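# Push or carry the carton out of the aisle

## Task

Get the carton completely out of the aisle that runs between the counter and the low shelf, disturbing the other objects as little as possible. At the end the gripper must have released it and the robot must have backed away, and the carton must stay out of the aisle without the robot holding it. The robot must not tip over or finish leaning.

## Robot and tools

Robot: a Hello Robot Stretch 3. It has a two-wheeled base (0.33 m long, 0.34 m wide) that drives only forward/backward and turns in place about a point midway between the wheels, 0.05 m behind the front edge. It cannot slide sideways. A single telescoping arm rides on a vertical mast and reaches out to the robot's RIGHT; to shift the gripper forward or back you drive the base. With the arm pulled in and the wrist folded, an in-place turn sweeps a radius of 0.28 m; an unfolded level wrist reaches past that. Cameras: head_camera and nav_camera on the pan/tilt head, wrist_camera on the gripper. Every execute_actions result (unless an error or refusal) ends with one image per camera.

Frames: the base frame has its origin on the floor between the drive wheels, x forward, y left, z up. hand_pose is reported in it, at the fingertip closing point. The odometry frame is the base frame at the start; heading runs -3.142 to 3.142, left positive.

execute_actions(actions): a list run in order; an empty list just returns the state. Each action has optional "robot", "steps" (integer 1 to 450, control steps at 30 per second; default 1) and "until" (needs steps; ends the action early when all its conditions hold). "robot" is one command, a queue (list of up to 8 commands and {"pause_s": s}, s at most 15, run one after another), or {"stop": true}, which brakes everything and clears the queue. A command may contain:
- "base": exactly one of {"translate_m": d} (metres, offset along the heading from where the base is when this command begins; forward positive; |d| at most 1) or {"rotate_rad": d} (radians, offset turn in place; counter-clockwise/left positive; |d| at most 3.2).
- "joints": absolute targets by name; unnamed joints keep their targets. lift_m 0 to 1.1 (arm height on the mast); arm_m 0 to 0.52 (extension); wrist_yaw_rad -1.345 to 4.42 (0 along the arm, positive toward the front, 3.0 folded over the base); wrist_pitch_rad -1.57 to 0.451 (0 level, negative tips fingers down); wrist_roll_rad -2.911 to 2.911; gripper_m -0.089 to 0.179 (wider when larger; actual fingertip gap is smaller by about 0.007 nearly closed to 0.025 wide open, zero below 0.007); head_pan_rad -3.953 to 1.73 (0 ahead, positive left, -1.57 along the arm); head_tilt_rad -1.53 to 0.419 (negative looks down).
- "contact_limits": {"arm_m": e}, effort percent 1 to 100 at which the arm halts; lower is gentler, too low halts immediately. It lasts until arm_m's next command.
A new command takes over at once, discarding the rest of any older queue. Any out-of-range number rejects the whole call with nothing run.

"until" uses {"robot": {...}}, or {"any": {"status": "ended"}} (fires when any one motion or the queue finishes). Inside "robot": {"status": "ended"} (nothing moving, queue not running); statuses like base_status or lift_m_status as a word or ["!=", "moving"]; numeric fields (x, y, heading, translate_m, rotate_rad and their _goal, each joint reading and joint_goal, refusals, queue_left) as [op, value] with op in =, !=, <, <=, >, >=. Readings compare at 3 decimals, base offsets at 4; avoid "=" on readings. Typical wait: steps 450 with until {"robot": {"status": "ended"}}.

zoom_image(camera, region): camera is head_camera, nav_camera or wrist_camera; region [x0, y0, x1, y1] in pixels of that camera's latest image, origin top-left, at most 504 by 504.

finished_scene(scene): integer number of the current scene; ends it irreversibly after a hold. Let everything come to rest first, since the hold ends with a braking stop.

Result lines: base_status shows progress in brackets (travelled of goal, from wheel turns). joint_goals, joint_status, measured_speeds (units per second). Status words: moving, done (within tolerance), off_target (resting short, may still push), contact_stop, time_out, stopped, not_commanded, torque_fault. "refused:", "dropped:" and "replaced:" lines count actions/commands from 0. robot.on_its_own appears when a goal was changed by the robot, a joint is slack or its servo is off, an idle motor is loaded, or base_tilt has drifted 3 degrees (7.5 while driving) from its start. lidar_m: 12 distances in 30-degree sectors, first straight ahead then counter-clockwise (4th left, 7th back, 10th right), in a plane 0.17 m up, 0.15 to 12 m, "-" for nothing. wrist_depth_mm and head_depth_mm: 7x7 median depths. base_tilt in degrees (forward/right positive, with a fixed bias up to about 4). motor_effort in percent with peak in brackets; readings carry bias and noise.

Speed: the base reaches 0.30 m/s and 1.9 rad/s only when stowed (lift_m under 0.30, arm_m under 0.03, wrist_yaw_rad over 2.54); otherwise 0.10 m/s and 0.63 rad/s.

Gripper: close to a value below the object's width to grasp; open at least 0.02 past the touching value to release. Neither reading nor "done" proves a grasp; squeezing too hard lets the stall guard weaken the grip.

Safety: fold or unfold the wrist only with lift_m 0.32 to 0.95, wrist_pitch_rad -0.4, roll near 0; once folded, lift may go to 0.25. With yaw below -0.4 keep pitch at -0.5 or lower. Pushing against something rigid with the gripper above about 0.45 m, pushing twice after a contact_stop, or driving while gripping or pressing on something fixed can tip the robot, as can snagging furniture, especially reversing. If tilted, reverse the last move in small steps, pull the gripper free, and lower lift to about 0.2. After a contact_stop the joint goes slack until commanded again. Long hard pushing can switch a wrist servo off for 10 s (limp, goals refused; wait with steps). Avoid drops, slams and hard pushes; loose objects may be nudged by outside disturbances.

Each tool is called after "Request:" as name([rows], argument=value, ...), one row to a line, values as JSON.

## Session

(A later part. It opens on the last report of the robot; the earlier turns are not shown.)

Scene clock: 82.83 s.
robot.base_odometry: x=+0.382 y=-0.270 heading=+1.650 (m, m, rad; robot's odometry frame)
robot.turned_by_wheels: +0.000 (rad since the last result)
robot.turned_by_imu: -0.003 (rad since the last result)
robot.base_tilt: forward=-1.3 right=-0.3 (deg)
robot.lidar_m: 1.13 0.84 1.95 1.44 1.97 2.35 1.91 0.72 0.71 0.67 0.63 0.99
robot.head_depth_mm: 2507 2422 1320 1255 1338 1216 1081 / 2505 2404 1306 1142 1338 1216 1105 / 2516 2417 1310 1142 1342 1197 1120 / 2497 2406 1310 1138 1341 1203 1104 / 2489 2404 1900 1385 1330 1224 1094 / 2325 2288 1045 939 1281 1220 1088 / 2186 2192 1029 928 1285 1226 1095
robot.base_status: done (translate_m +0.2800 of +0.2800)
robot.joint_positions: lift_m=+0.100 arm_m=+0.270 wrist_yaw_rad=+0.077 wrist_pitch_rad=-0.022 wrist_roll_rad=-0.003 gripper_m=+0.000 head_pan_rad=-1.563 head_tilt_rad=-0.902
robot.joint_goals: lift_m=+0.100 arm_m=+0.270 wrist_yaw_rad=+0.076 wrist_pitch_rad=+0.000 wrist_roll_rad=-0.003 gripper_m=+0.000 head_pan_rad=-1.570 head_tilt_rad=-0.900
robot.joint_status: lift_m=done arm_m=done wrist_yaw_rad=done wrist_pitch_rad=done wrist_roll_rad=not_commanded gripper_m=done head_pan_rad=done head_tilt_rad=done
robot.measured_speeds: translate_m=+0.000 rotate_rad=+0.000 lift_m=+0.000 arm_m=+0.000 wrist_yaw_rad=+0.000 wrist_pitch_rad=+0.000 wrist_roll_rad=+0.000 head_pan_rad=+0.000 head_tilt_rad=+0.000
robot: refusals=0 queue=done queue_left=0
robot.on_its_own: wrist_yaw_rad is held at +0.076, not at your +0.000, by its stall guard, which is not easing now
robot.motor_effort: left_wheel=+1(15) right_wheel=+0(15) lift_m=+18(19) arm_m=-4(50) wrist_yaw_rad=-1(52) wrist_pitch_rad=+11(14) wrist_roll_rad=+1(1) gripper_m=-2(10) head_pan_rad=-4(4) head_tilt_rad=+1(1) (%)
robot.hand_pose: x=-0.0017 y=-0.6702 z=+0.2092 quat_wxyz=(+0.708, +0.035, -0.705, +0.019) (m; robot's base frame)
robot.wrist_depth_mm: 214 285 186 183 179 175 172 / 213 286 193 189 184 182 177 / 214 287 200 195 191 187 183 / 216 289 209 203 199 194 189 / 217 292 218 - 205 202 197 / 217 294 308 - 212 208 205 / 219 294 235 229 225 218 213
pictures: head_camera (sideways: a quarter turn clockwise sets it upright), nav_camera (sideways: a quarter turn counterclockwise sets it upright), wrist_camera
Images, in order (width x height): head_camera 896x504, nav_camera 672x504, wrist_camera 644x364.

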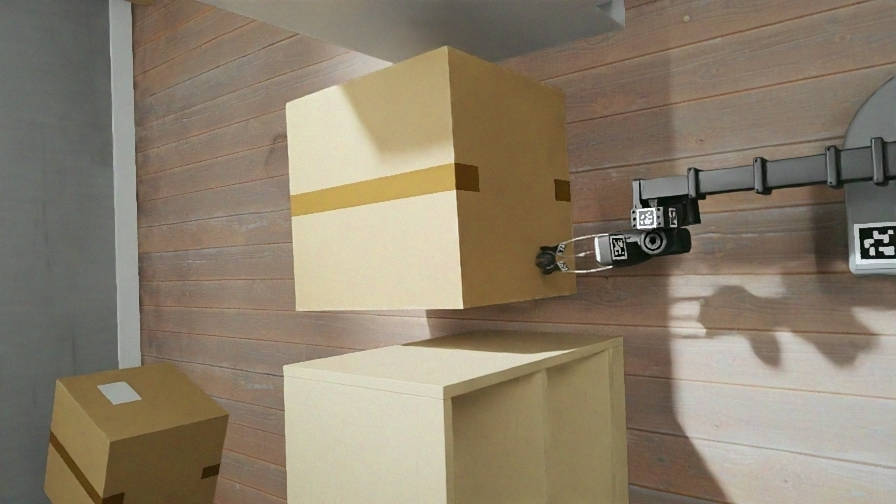

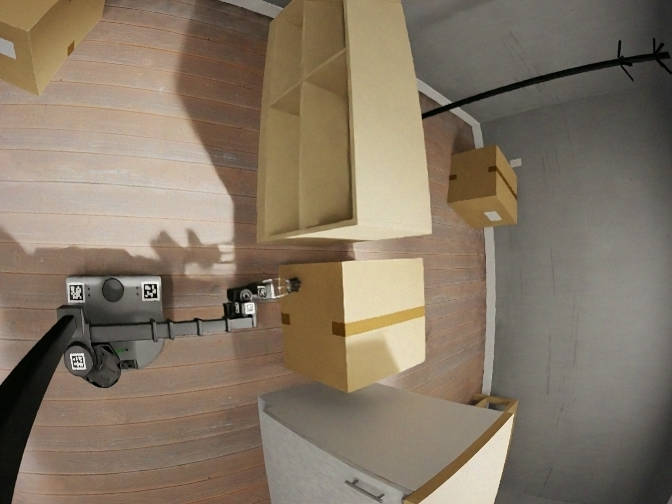

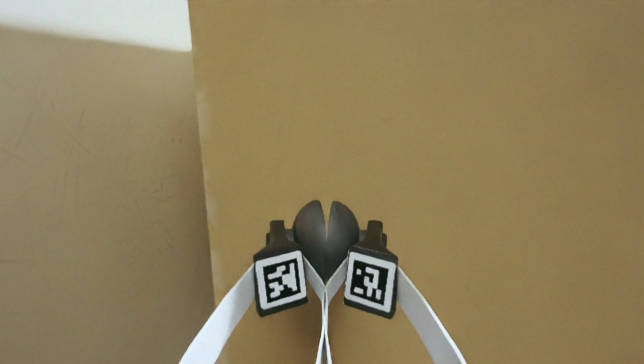

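Request:
execute_actions([
  {"robot":[{"joints":{"arm_m":0,"lift_m":0.36,"wrist_pitch_rad":-0.4},"base":{"translate_m":-0.18}},{"joints":{"wrist_yaw_rad":3.1,"head_pan_rad":0,"head_tilt_rad":-1.0}},{"base":{"rotate_rad":-1.51},"joints":{"lift_m":0.29}},{"base":{"translate_m":0.5}}],"steps":450,"until":{"robot":{"status":"ended"}}},
  {"steps":200,"until":{"robot":{"status":"ended"}}},
])

Scene clock: 98.53 s.
robot.base_odometry: x=+0.891 y=-0.380 heading=+0.140 (m, m, rad; robot's odometry frame)
robot.turned_by_wheels: -1.510 (rad since the last result)
robot.turned_by_imu: -1.526 (rad since the last result)
robot.base_tilt: forward=-1.3 right=-0.3 (deg)
robot.lidar_m: 0.22 0.23 0.34 0.93 1.27 1.41 1.96 2.11 2.20 0.34 0.29 0.22
robot.head_depth_mm: 2131 2089 1759 1511 1015 1010 1031 / 2113 2079 1768 1459 897 840 1087 / 2118 2078 1764 1017 896 840 1089 / 2122 2098 1754 1023 898 837 1087 / 2133 2079 1752 1019 899 841 1079 / 2019 2040 1764 1495 932 842 1078 / 1776 1863 1773 1518 882 888 1034
robot.base_status: done (translate_m +0.5000 of +0.5000)
robot.joint_positions: lift_m=+0.290 arm_m=+0.001 wrist_yaw_rad=+3.099 wrist_pitch_rad=-0.415 wrist_roll_rad=-0.003 gripper_m=+0.000 head_pan_rad=-0.007 head_tilt_rad=-0.989
robot.joint_goals: lift_m=+0.290 arm_m=+0.000 wrist_yaw_rad=+3.100 wrist_pitch_rad=-0.400 wrist_roll_rad=-0.003 gripper_m=+0.000 head_pan_rad=+0.000 head_tilt_rad=-1.000
robot.joint_status: lift_m=done arm_m=done wrist_yaw_rad=done wrist_pitch_rad=done wrist_roll_rad=not_commanded gripper_m=done head_pan_rad=done head_tilt_rad=done
robot.measured_speeds: translate_m=+0.000 rotate_rad=+0.000 lift_m=+0.000 arm_m=+0.000 wrist_yaw_rad=+0.000 wrist_pitch_rad=+0.000 wrist_roll_rad=+0.000 head_pan_rad=+0.000 head_tilt_rad=+0.000
robot: refusals=0 queue=done queue_left=0
robot.motor_effort: left_wheel=+2(12) right_wheel=-1(5) lift_m=+19(25) arm_m=-3(2) wrist_yaw_rad=+0(2) wrist_pitch_rad=+8(9) wrist_roll_rad=+1(0) gripper_m=-3(3) head_pan_rad=+3(51) head_tilt_rad=-4(11) (%)
robot.hand_pose: x=-0.0118 y=+0.0789 z=+0.3034 quat_wxyz=(+0.160, +0.693, +0.132, +0.690) (m; robot's base frame)
robot.wrist_depth_mm: - - - - 873 325 317 / - - - - 927 350 346 / 888 870 - 865 734 385 372 / 707 714 - 690 591 422 305 / 584 594 579 - 527 475 305 / 510 516 - - 506 501 305 / 453 - - - 443 423 305
pictures: head_camera (sideways: a quarter turn clockwise sets it upright), nav_camera (sideways: a quarter turn counterclockwise sets it upright), wrist_camera
Images, in order (width x height): head_camera 896x504, nav_camera 672x504, wrist_camera 644x364.

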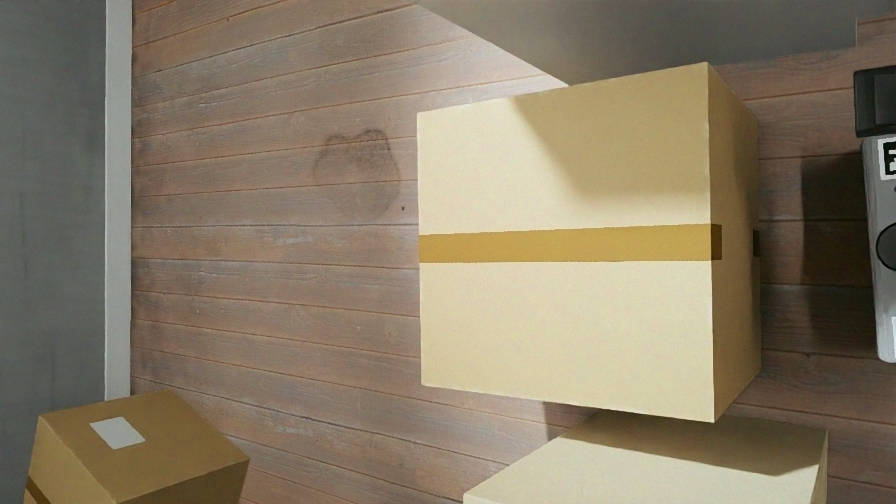

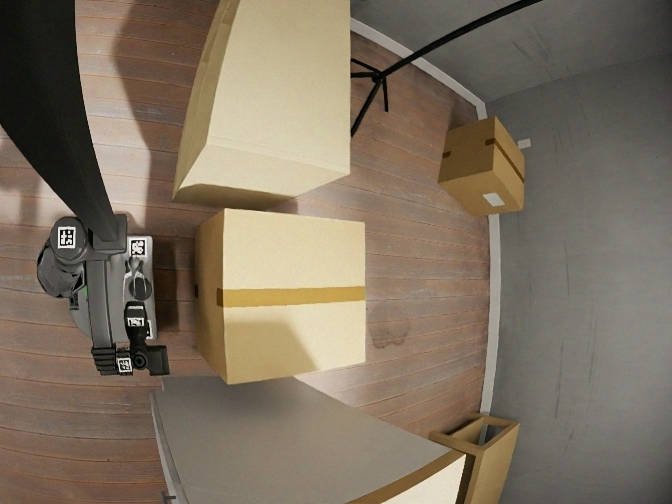

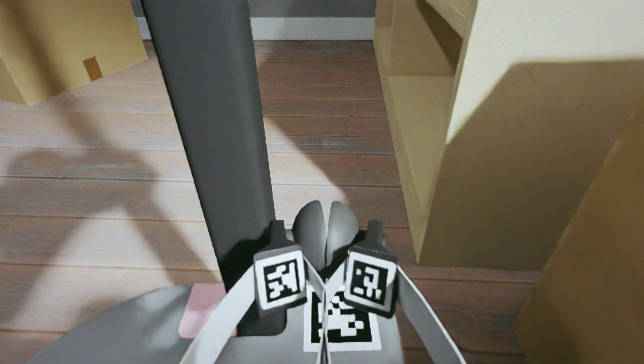

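Perfectly lined up.

Request:
execute_actions([
  {"robot":[{"joints":{"lift_m":0.31}},{"base":{"translate_m":0.75}}],"steps":450,"until":{"robot":{"status":"ended"}}},
])

Scene clock: 109.93 s.
robot.base_odometry: x=+1.633 y=-0.275 heading=+0.141 (m, m, rad; robot's odometry frame)
robot.turned_by_wheels: +0.001 (rad since the last result)
robot.turned_by_imu: -0.058 (rad since the last result)
robot.base_tilt: forward=-1.4 right=-0.3 (deg)
robot.lidar_m: - - 0.15 0.19 0.31 1.44 2.18 2.34 0.37 0.19 0.15 -
robot.head_depth_mm: 1947 2064 1748 1509 1333 966 923 / 1934 2078 1763 1513 910 797 733 / 1929 2082 1736 1519 894 800 731 / 1930 2089 1756 1516 895 801 733 / 1912 2078 1757 1524 895 797 733 / 1918 2072 1751 1509 913 809 733 / 1817 1770 1766 1517 1334 1190 856
robot.base_status: off_target (translate_m +0.7496 of +0.7500)
robot.joint_positions: lift_m=+0.310 arm_m=+0.001 wrist_yaw_rad=+3.099 wrist_pitch_rad=-0.416 wrist_roll_rad=-0.003 gripper_m=+0.000 head_pan_rad=-0.005 head_tilt_rad=-0.994
robot.joint_goals: lift_m=+0.310 arm_m=+0.000 wrist_yaw_rad=+3.100 wrist_pitch_rad=-0.400 wrist_roll_rad=-0.003 gripper_m=+0.000 head_pan_rad=+0.000 head_tilt_rad=-1.000
robot.joint_status: lift_m=done arm_m=done wrist_yaw_rad=done wrist_pitch_rad=done wrist_roll_rad=not_commanded gripper_m=done head_pan_rad=done head_tilt_rad=done
robot.measured_speeds: translate_m=+0.000 rotate_rad=+0.000 lift_m=+0.000 arm_m=+0.000 wrist_yaw_rad=+0.000 wrist_pitch_rad=+0.000 wrist_roll_rad=+0.000 head_pan_rad=+0.000 head_tilt_rad=+0.000
robot: refusals=0 queue=done queue_left=0
robot.on_its_own: left_wheel is at rest, and its effort (+65) is outside its rest range (-18 to +18); right_wheel is at rest, and its effort (+25) is outside its rest range (-18 to +18)
robot.motor_effort: left_wheel=+65(77) right_wheel=+25(43) lift_m=+21(23) arm_m=-3(3) wrist_yaw_rad=+1(2) wrist_pitch_rad=+8(8) wrist_roll_rad=+1(0) gripper_m=-2(2) head_pan_rad=+3(4) head_tilt_rad=-2(3) (%)
robot.hand_pose: x=-0.0118 y=+0.0789 z=+0.3231 quat_wxyz=(+0.161, +0.693, +0.132, +0.690) (m; robot's base frame)
robot.wrist_depth_mm: - - 312 311 302 119 89 / - - - 343 231 120 81 / 919 914 - 374 234 120 81 / 739 729 - 419 236 121 82 / 622 616 605 - 226 122 82 / 535 535 535 - 190 123 82 / 469 - - - 247 124 83
pictures: head_camera (sideways: a quarter turn clockwise sets it upright), nav_camera (sideways: a quarter turn counterclockwise sets it upright), wrist_camera
Images, in order (width x height): head_camera 896x504, nav_camera 672x504, wrist_camera 644x364.

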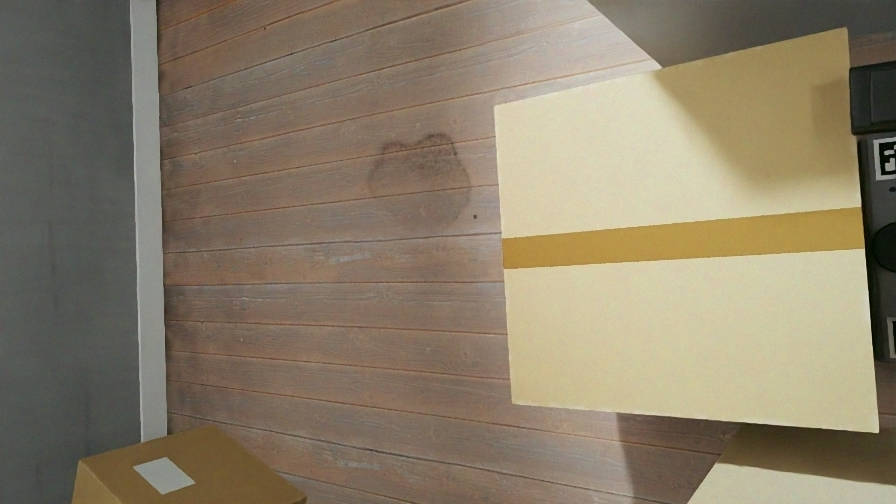

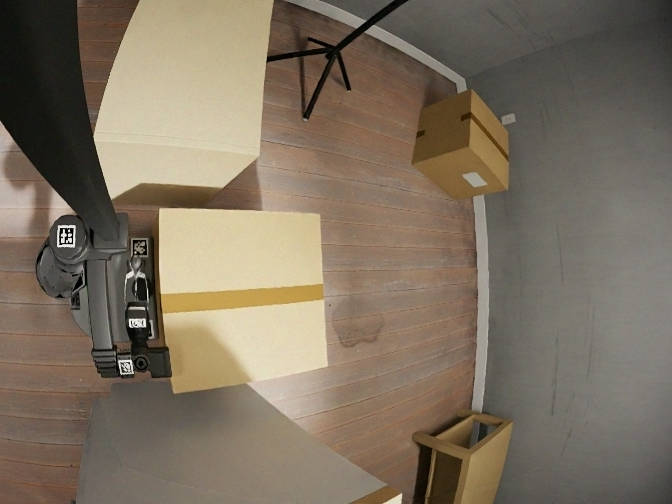

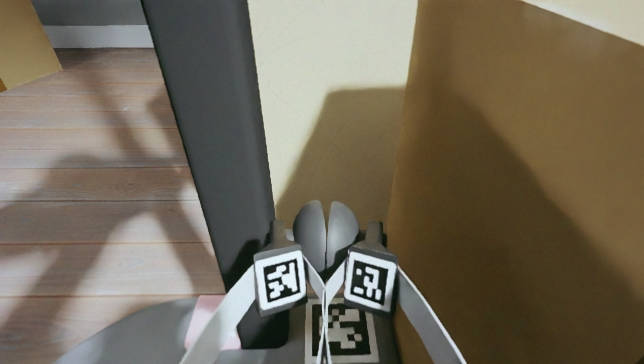

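Request:
execute_actions([
  {"robot":[{"base":{"translate_m":-0.43},"joints":{"lift_m":0.34}},{"base":{"rotate_rad":1.63},"joints":{"wrist_yaw_rad":1.5,"head_pan_rad":-1.57,"head_tilt_rad":-0.9}},{"joints":{"wrist_yaw_rad":0}},{"joints":{"lift_m":0.08,"wrist_pitch_rad":0}},{"joints":{"arm_m":0.3},"contact_limits":{"arm_m":53}}],"steps":450,"until":{"robot":{"status":"ended"}}},
  {"steps":300,"until":{"robot":{"status":"ended"}}},
])

Scene clock: 133.03 s.
robot.base_odometry: x=+1.207 y=-0.335 heading=+1.771 (m, m, rad; robot's odometry frame)
robot.turned_by_wheels: +1.630 (rad since the last result)
robot.turned_by_imu: +1.636 (rad since the last result)
robot.base_tilt: forward=-1.3 right=-0.4 (deg)
robot.lidar_m: 1.59 1.12 1.75 2.19 2.32 2.20 0.68 0.41 0.53 0.64 0.44 0.97
robot.head_depth_mm: 2227 2420 1928 1088 1078 1073 1063 / 2236 2411 1923 1548 1374 1220 1098 / 2248 2424 1312 1094 1233 1217 1124 / 2236 2419 1317 1109 1256 1203 1106 / 2231 2416 1902 1130 1341 1222 1085 / 2153 2182 1942 1556 1212 1180 1087 / 2120 1939 1954 883 828 949 1095
robot.base_status: done (rotate_rad +1.6304 of +1.6300)
robot.joint_positions: lift_m=+0.080 arm_m=+0.297 wrist_yaw_rad=+0.168 wrist_pitch_rad=-0.024 wrist_roll_rad=-0.003 gripper_m=+0.000 head_pan_rad=-1.563 head_tilt_rad=-0.902
robot.joint_goals: lift_m=+0.080 arm_m=+0.300 wrist_yaw_rad=+0.097 wrist_pitch_rad=+0.000 wrist_roll_rad=-0.003 gripper_m=+0.000 head_pan_rad=-1.570 head_tilt_rad=-0.900
robot.joint_status: lift_m=done arm_m=done wrist_yaw_rad=done wrist_pitch_rad=done wrist_roll_rad=not_commanded gripper_m=done head_pan_rad=done head_tilt_rad=done
robot.measured_speeds: translate_m=+0.000 rotate_rad=+0.000 lift_m=+0.000 arm_m=+0.000 wrist_yaw_rad=+0.000 wrist_pitch_rad=+0.000 wrist_roll_rad=+0.000 head_pan_rad=+0.000 head_tilt_rad=+0.000
robot: refusals=0 queue=done queue_left=0
robot.on_its_own: wrist_yaw_rad is held at +0.097, not at your +0.000, by its stall guard, which is still easing; arm_m is at rest, and its effort (+35) is outside its rest range (-14 to +14)
robot.motor_effort: left_wheel=+8(66) right_wheel=-7(26) lift_m=+18(25) arm_m=+35(61) wrist_yaw_rad=-64(73) wrist_pitch_rad=+12(14) wrist_roll_rad=+0(0) gripper_m=-13(14) head_pan_rad=-3(54) head_tilt_rad=+2(10) (%)
robot.contact_limits: arm_m 53 (drawing in: default 23, maximum 38; extending or still: default 33, maximum 53)
robot.hand_pose: x=+0.0214 y=-0.6939 z=+0.1887 quat_wxyz=(+0.707, +0.068, -0.703, +0.051) (m; robot's base frame)
robot.wrist_depth_mm: - 199 164 140 122 108 97 / - 210 172 145 126 111 100 / 965 221 180 150 130 114 102 / 911 234 188 156 134 118 105 / 643 250 204 154 139 121 107 / 472 266 218 - 143 125 110 / 373 295 216 177 146 129 114
pictures: head_camera (sideways: a quarter turn clockwise sets it upright), nav_camera (sideways: a quarter turn counterclockwise sets it upright), wrist_camera
Images, in order (width x height): head_camera 896x504, nav_camera 672x504, wrist_camera 644x364.

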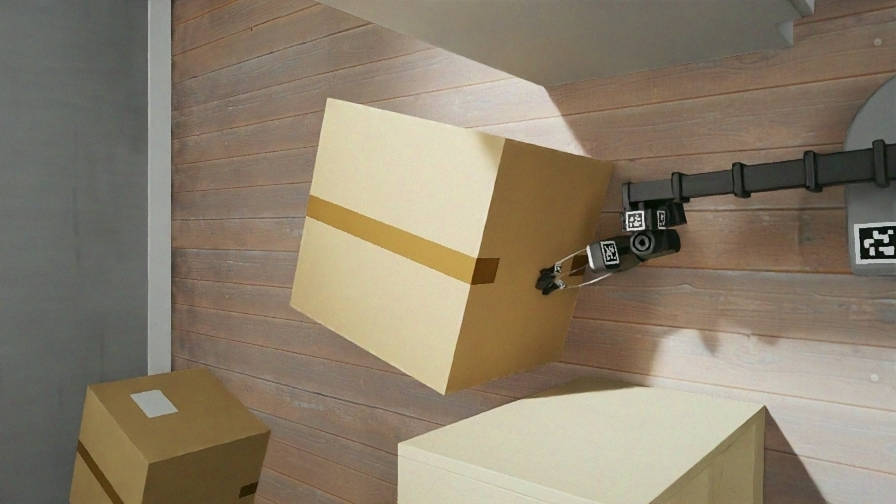

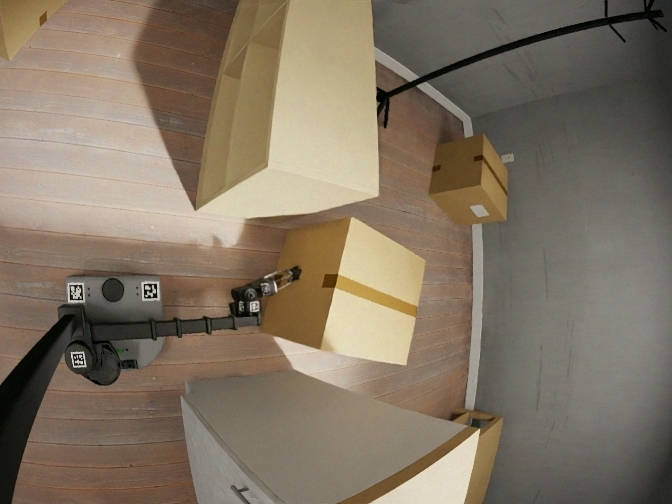

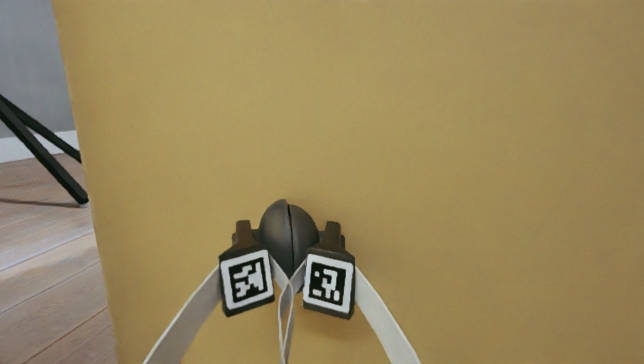

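Request:
execute_actions([
  {"robot":[{"joints":{"arm_m":0.16,"wrist_yaw_rad":0}},{"base":{"translate_m":-0.12}},{"joints":{"arm_m":0.52},"contact_limits":{"arm_m":53}},{"joints":{"arm_m":0.4,"wrist_yaw_rad":0}}],"steps":450,"until":{"robot":{"status":"ended"}}},
])

Scene clock: 145.70 s.
robot.base_odometry: x=+1.231 y=-0.453 heading=+1.770 (m, m, rad; robot's odometry frame)
robot.turned_by_wheels: +0.000 (rad since the last result)
robot.turned_by_imu: -0.099 (rad since the last result)
robot.base_tilt: forward=-1.3 right=-0.3 (deg)
robot.lidar_m: 1.11 1.23 1.53 1.79 2.26 2.11 0.94 0.32 0.31 0.76 0.65 0.55
robot.head_depth_mm: 2165 706 581 564 583 661 1070 / 2277 761 767 802 846 891 1086 / 2235 2417 1946 1589 1331 1205 1104 / 2232 2409 1344 1365 1419 1223 1104 / 2216 2412 1310 1267 1392 1220 1090 / 2213 2416 1316 1185 1380 1225 1091 / 2200 2278 1801 1594 1392 1202 1093
robot.base_status: done (translate_m -0.1200 of -0.1200)
robot.joint_positions: lift_m=+0.080 arm_m=+0.400 wrist_yaw_rad=-0.001 wrist_pitch_rad=-0.021 wrist_roll_rad=-0.003 gripper_m=+0.000 head_pan_rad=-1.563 head_tilt_rad=-0.901
robot.joint_goals: lift_m=+0.080 arm_m=+0.400 wrist_yaw_rad=+0.000 wrist_pitch_rad=+0.000 wrist_roll_rad=-0.003 gripper_m=+0.000 head_pan_rad=-1.570 head_tilt_rad=-0.900
robot.joint_status: lift_m=done arm_m=done wrist_yaw_rad=done wrist_pitch_rad=done wrist_roll_rad=not_commanded gripper_m=done head_pan_rad=done head_tilt_rad=done
robot.measured_speeds: translate_m=+0.000 rotate_rad=+0.000 lift_m=+0.000 arm_m=+0.000 wrist_yaw_rad=+0.000 wrist_pitch_rad=+0.000 wrist_roll_rad=+0.000 head_pan_rad=+0.000 head_tilt_rad=+0.000
robot: refusals=0 queue=done queue_left=0
robot.motor_effort: left_wheel=+1(28) right_wheel=-1(27) lift_m=+18(19) arm_m=-3(59) wrist_yaw_rad=+1(77) wrist_pitch_rad=+11(16) wrist_roll_rad=+0(0) gripper_m=-2(12) head_pan_rad=-3(3) head_tilt_rad=+1(1) (%)
robot.hand_pose: x=-0.0216 y=-0.8010 z=+0.1893 quat_wxyz=(+0.708, +0.008, -0.706, -0.008) (m; robot's base frame)
robot.wrist_depth_mm: 196 208 224 244 267 - - / 201 213 231 251 278 - - / 206 221 240 263 289 - - / 212 227 247 273 301 - - / 219 234 254 - 318 635 639 / 227 242 260 - 422 464 465 / 232 250 280 304 339 368 369
pictures: head_camera (sideways: a quarter turn clockwise sets it upright), nav_camera (sideways: a quarter turn counterclockwise sets it upright), wrist_camera
Images, in order (width x height): head_camera 896x504, nav_camera 672x504, wrist_camera 644x364.

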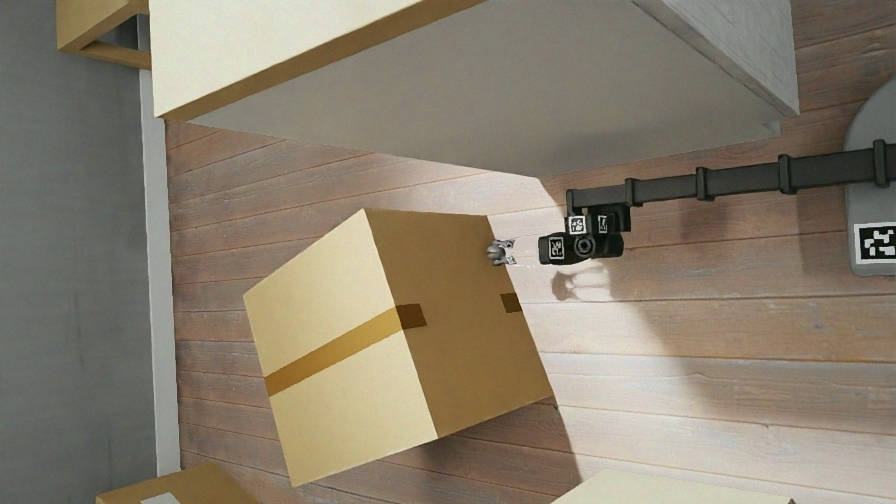

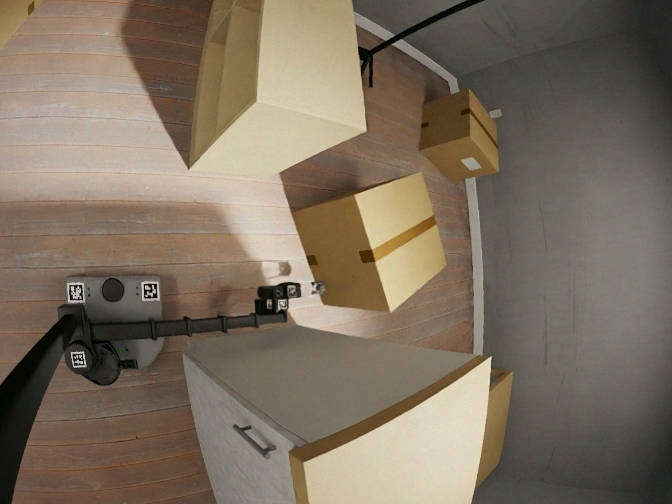

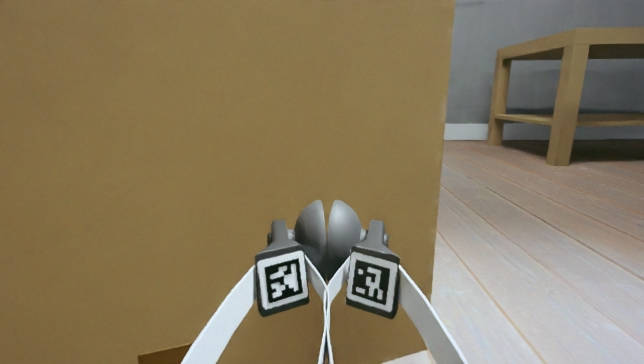

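Just barely out; one push on the left corner for margin.

Request:
execute_actions([
  {"robot":[{"joints":{"arm_m":0.3},"base":{"rotate_rad":0.08}},{"base":{"translate_m":0.21}},{"joints":{"arm_m":0.5},"contact_limits":{"arm_m":53}},{"joints":{"arm_m":0.0,"wrist_yaw_rad":0}}],"steps":450,"until":{"robot":{"status":"ended"}}},
])

Scene clock: 161.50 s.
robot.base_odometry: x=+1.173 y=-0.251 heading=+1.850 (m, m, rad; robot's odometry frame)
robot.turned_by_wheels: +0.080 (rad since the last result)
robot.turned_by_imu: +0.075 (rad since the last result)
robot.base_tilt: forward=-1.3 right=-0.3 (deg)
robot.lidar_m: 1.52 1.06 1.30 1.73 2.29 2.30 0.77 0.49 0.63 0.90 0.41 0.90
robot.head_depth_mm: 2262 2399 1930 1582 1265 1190 1081 / 2257 2402 1381 1515 1396 1221 1103 / 2246 2434 1315 1402 1393 1215 1123 / 2241 2409 1313 1349 1391 1215 1099 / 2263 2423 1442 1586 1394 1223 1090 / 2181 2110 1947 1054 951 1051 1085 / 2117 1930 1962 858 741 950 1091
robot.base_status: done (translate_m +0.2100 of +0.2100)
robot.joint_positions: lift_m=+0.080 arm_m=+0.001 wrist_yaw_rad=+0.094 wrist_pitch_rad=-0.021 wrist_roll_rad=-0.002 gripper_m=+0.000 head_pan_rad=-1.563 head_tilt_rad=-0.901
robot.joint_goals: lift_m=+0.080 arm_m=+0.000 wrist_yaw_rad=+0.094 wrist_pitch_rad=+0.000 wrist_roll_rad=-0.002 gripper_m=+0.000 head_pan_rad=-1.570 head_tilt_rad=-0.900
robot.joint_status: lift_m=done arm_m=done wrist_yaw_rad=off_target wrist_pitch_rad=done wrist_roll_rad=not_commanded gripper_m=done head_pan_rad=done head_tilt_rad=done
robot.measured_speeds: translate_m=+0.000 rotate_rad=+0.000 lift_m=+0.000 arm_m=+0.000 wrist_yaw_rad=+0.000 wrist_pitch_rad=+0.000 wrist_roll_rad=+0.000 head_pan_rad=+0.000 head_tilt_rad=+0.000
robot: refusals=0 queue=dropped queue_left=0
robot.on_its_own: wrist_yaw_rad is held at +0.094, not at your +0.000, by its stall guard, which is not easing now
robot.motor_effort: left_wheel=+1(16) right_wheel=+0(17) lift_m=+19(18) arm_m=-3(55) wrist_yaw_rad=+0(67) wrist_pitch_rad=+10(15) wrist_roll_rad=+0(0) gripper_m=-2(12) head_pan_rad=-4(2) head_tilt_rad=+2(1) (%)
robot.hand_pose: x=+0.0025 y=-0.4003 z=+0.1894 quat_wxyz=(+0.708, +0.041, -0.705, +0.025) (m; robot's base frame)
robot.wrist_depth_mm: 257 336 - 606 600 594 - / 258 338 - 637 621 628 - / 259 342 - 657 647 639 - / 259 343 927 667 670 673 - / 263 347 604 - 639 634 640 / 265 350 474 - 500 471 471 / 266 347 373 376 370 373 374
pictures: head_camera (sideways: a quarter turn clockwise sets it upright), nav_camera (sideways: a quarter turn counterclockwise sets it upright), wrist_camera
Images, in order (width x height): head_camera 896x504, nav_camera 672x504, wrist_camera 644x364.

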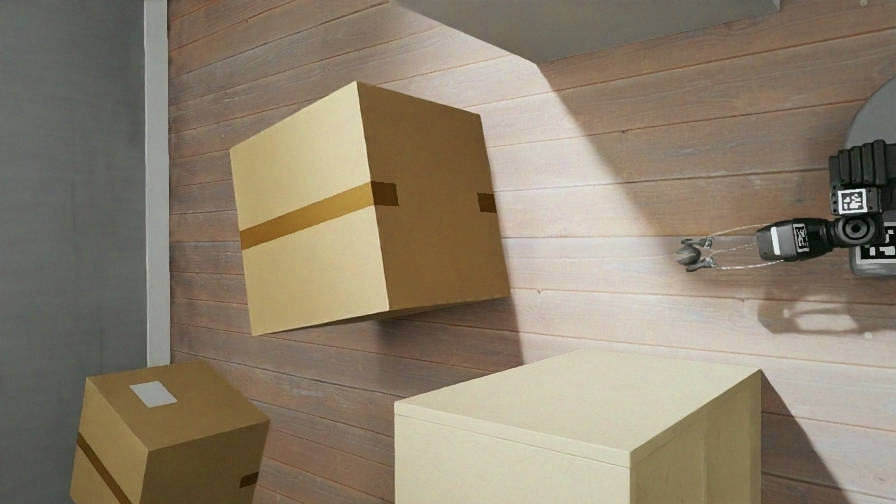

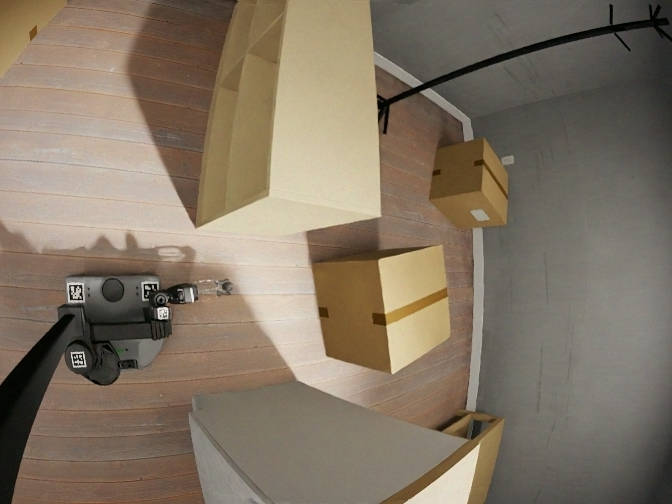

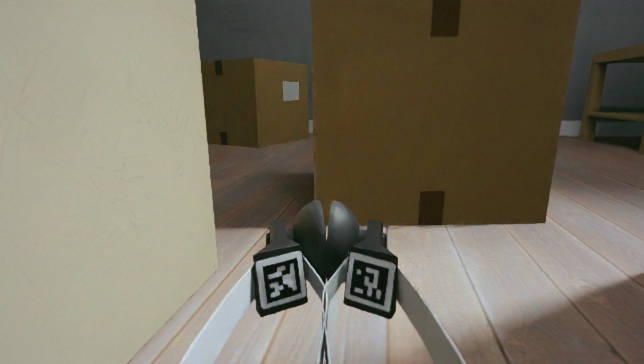

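Request:
finished_scene(scene=1)

The scene is finished: the task was done.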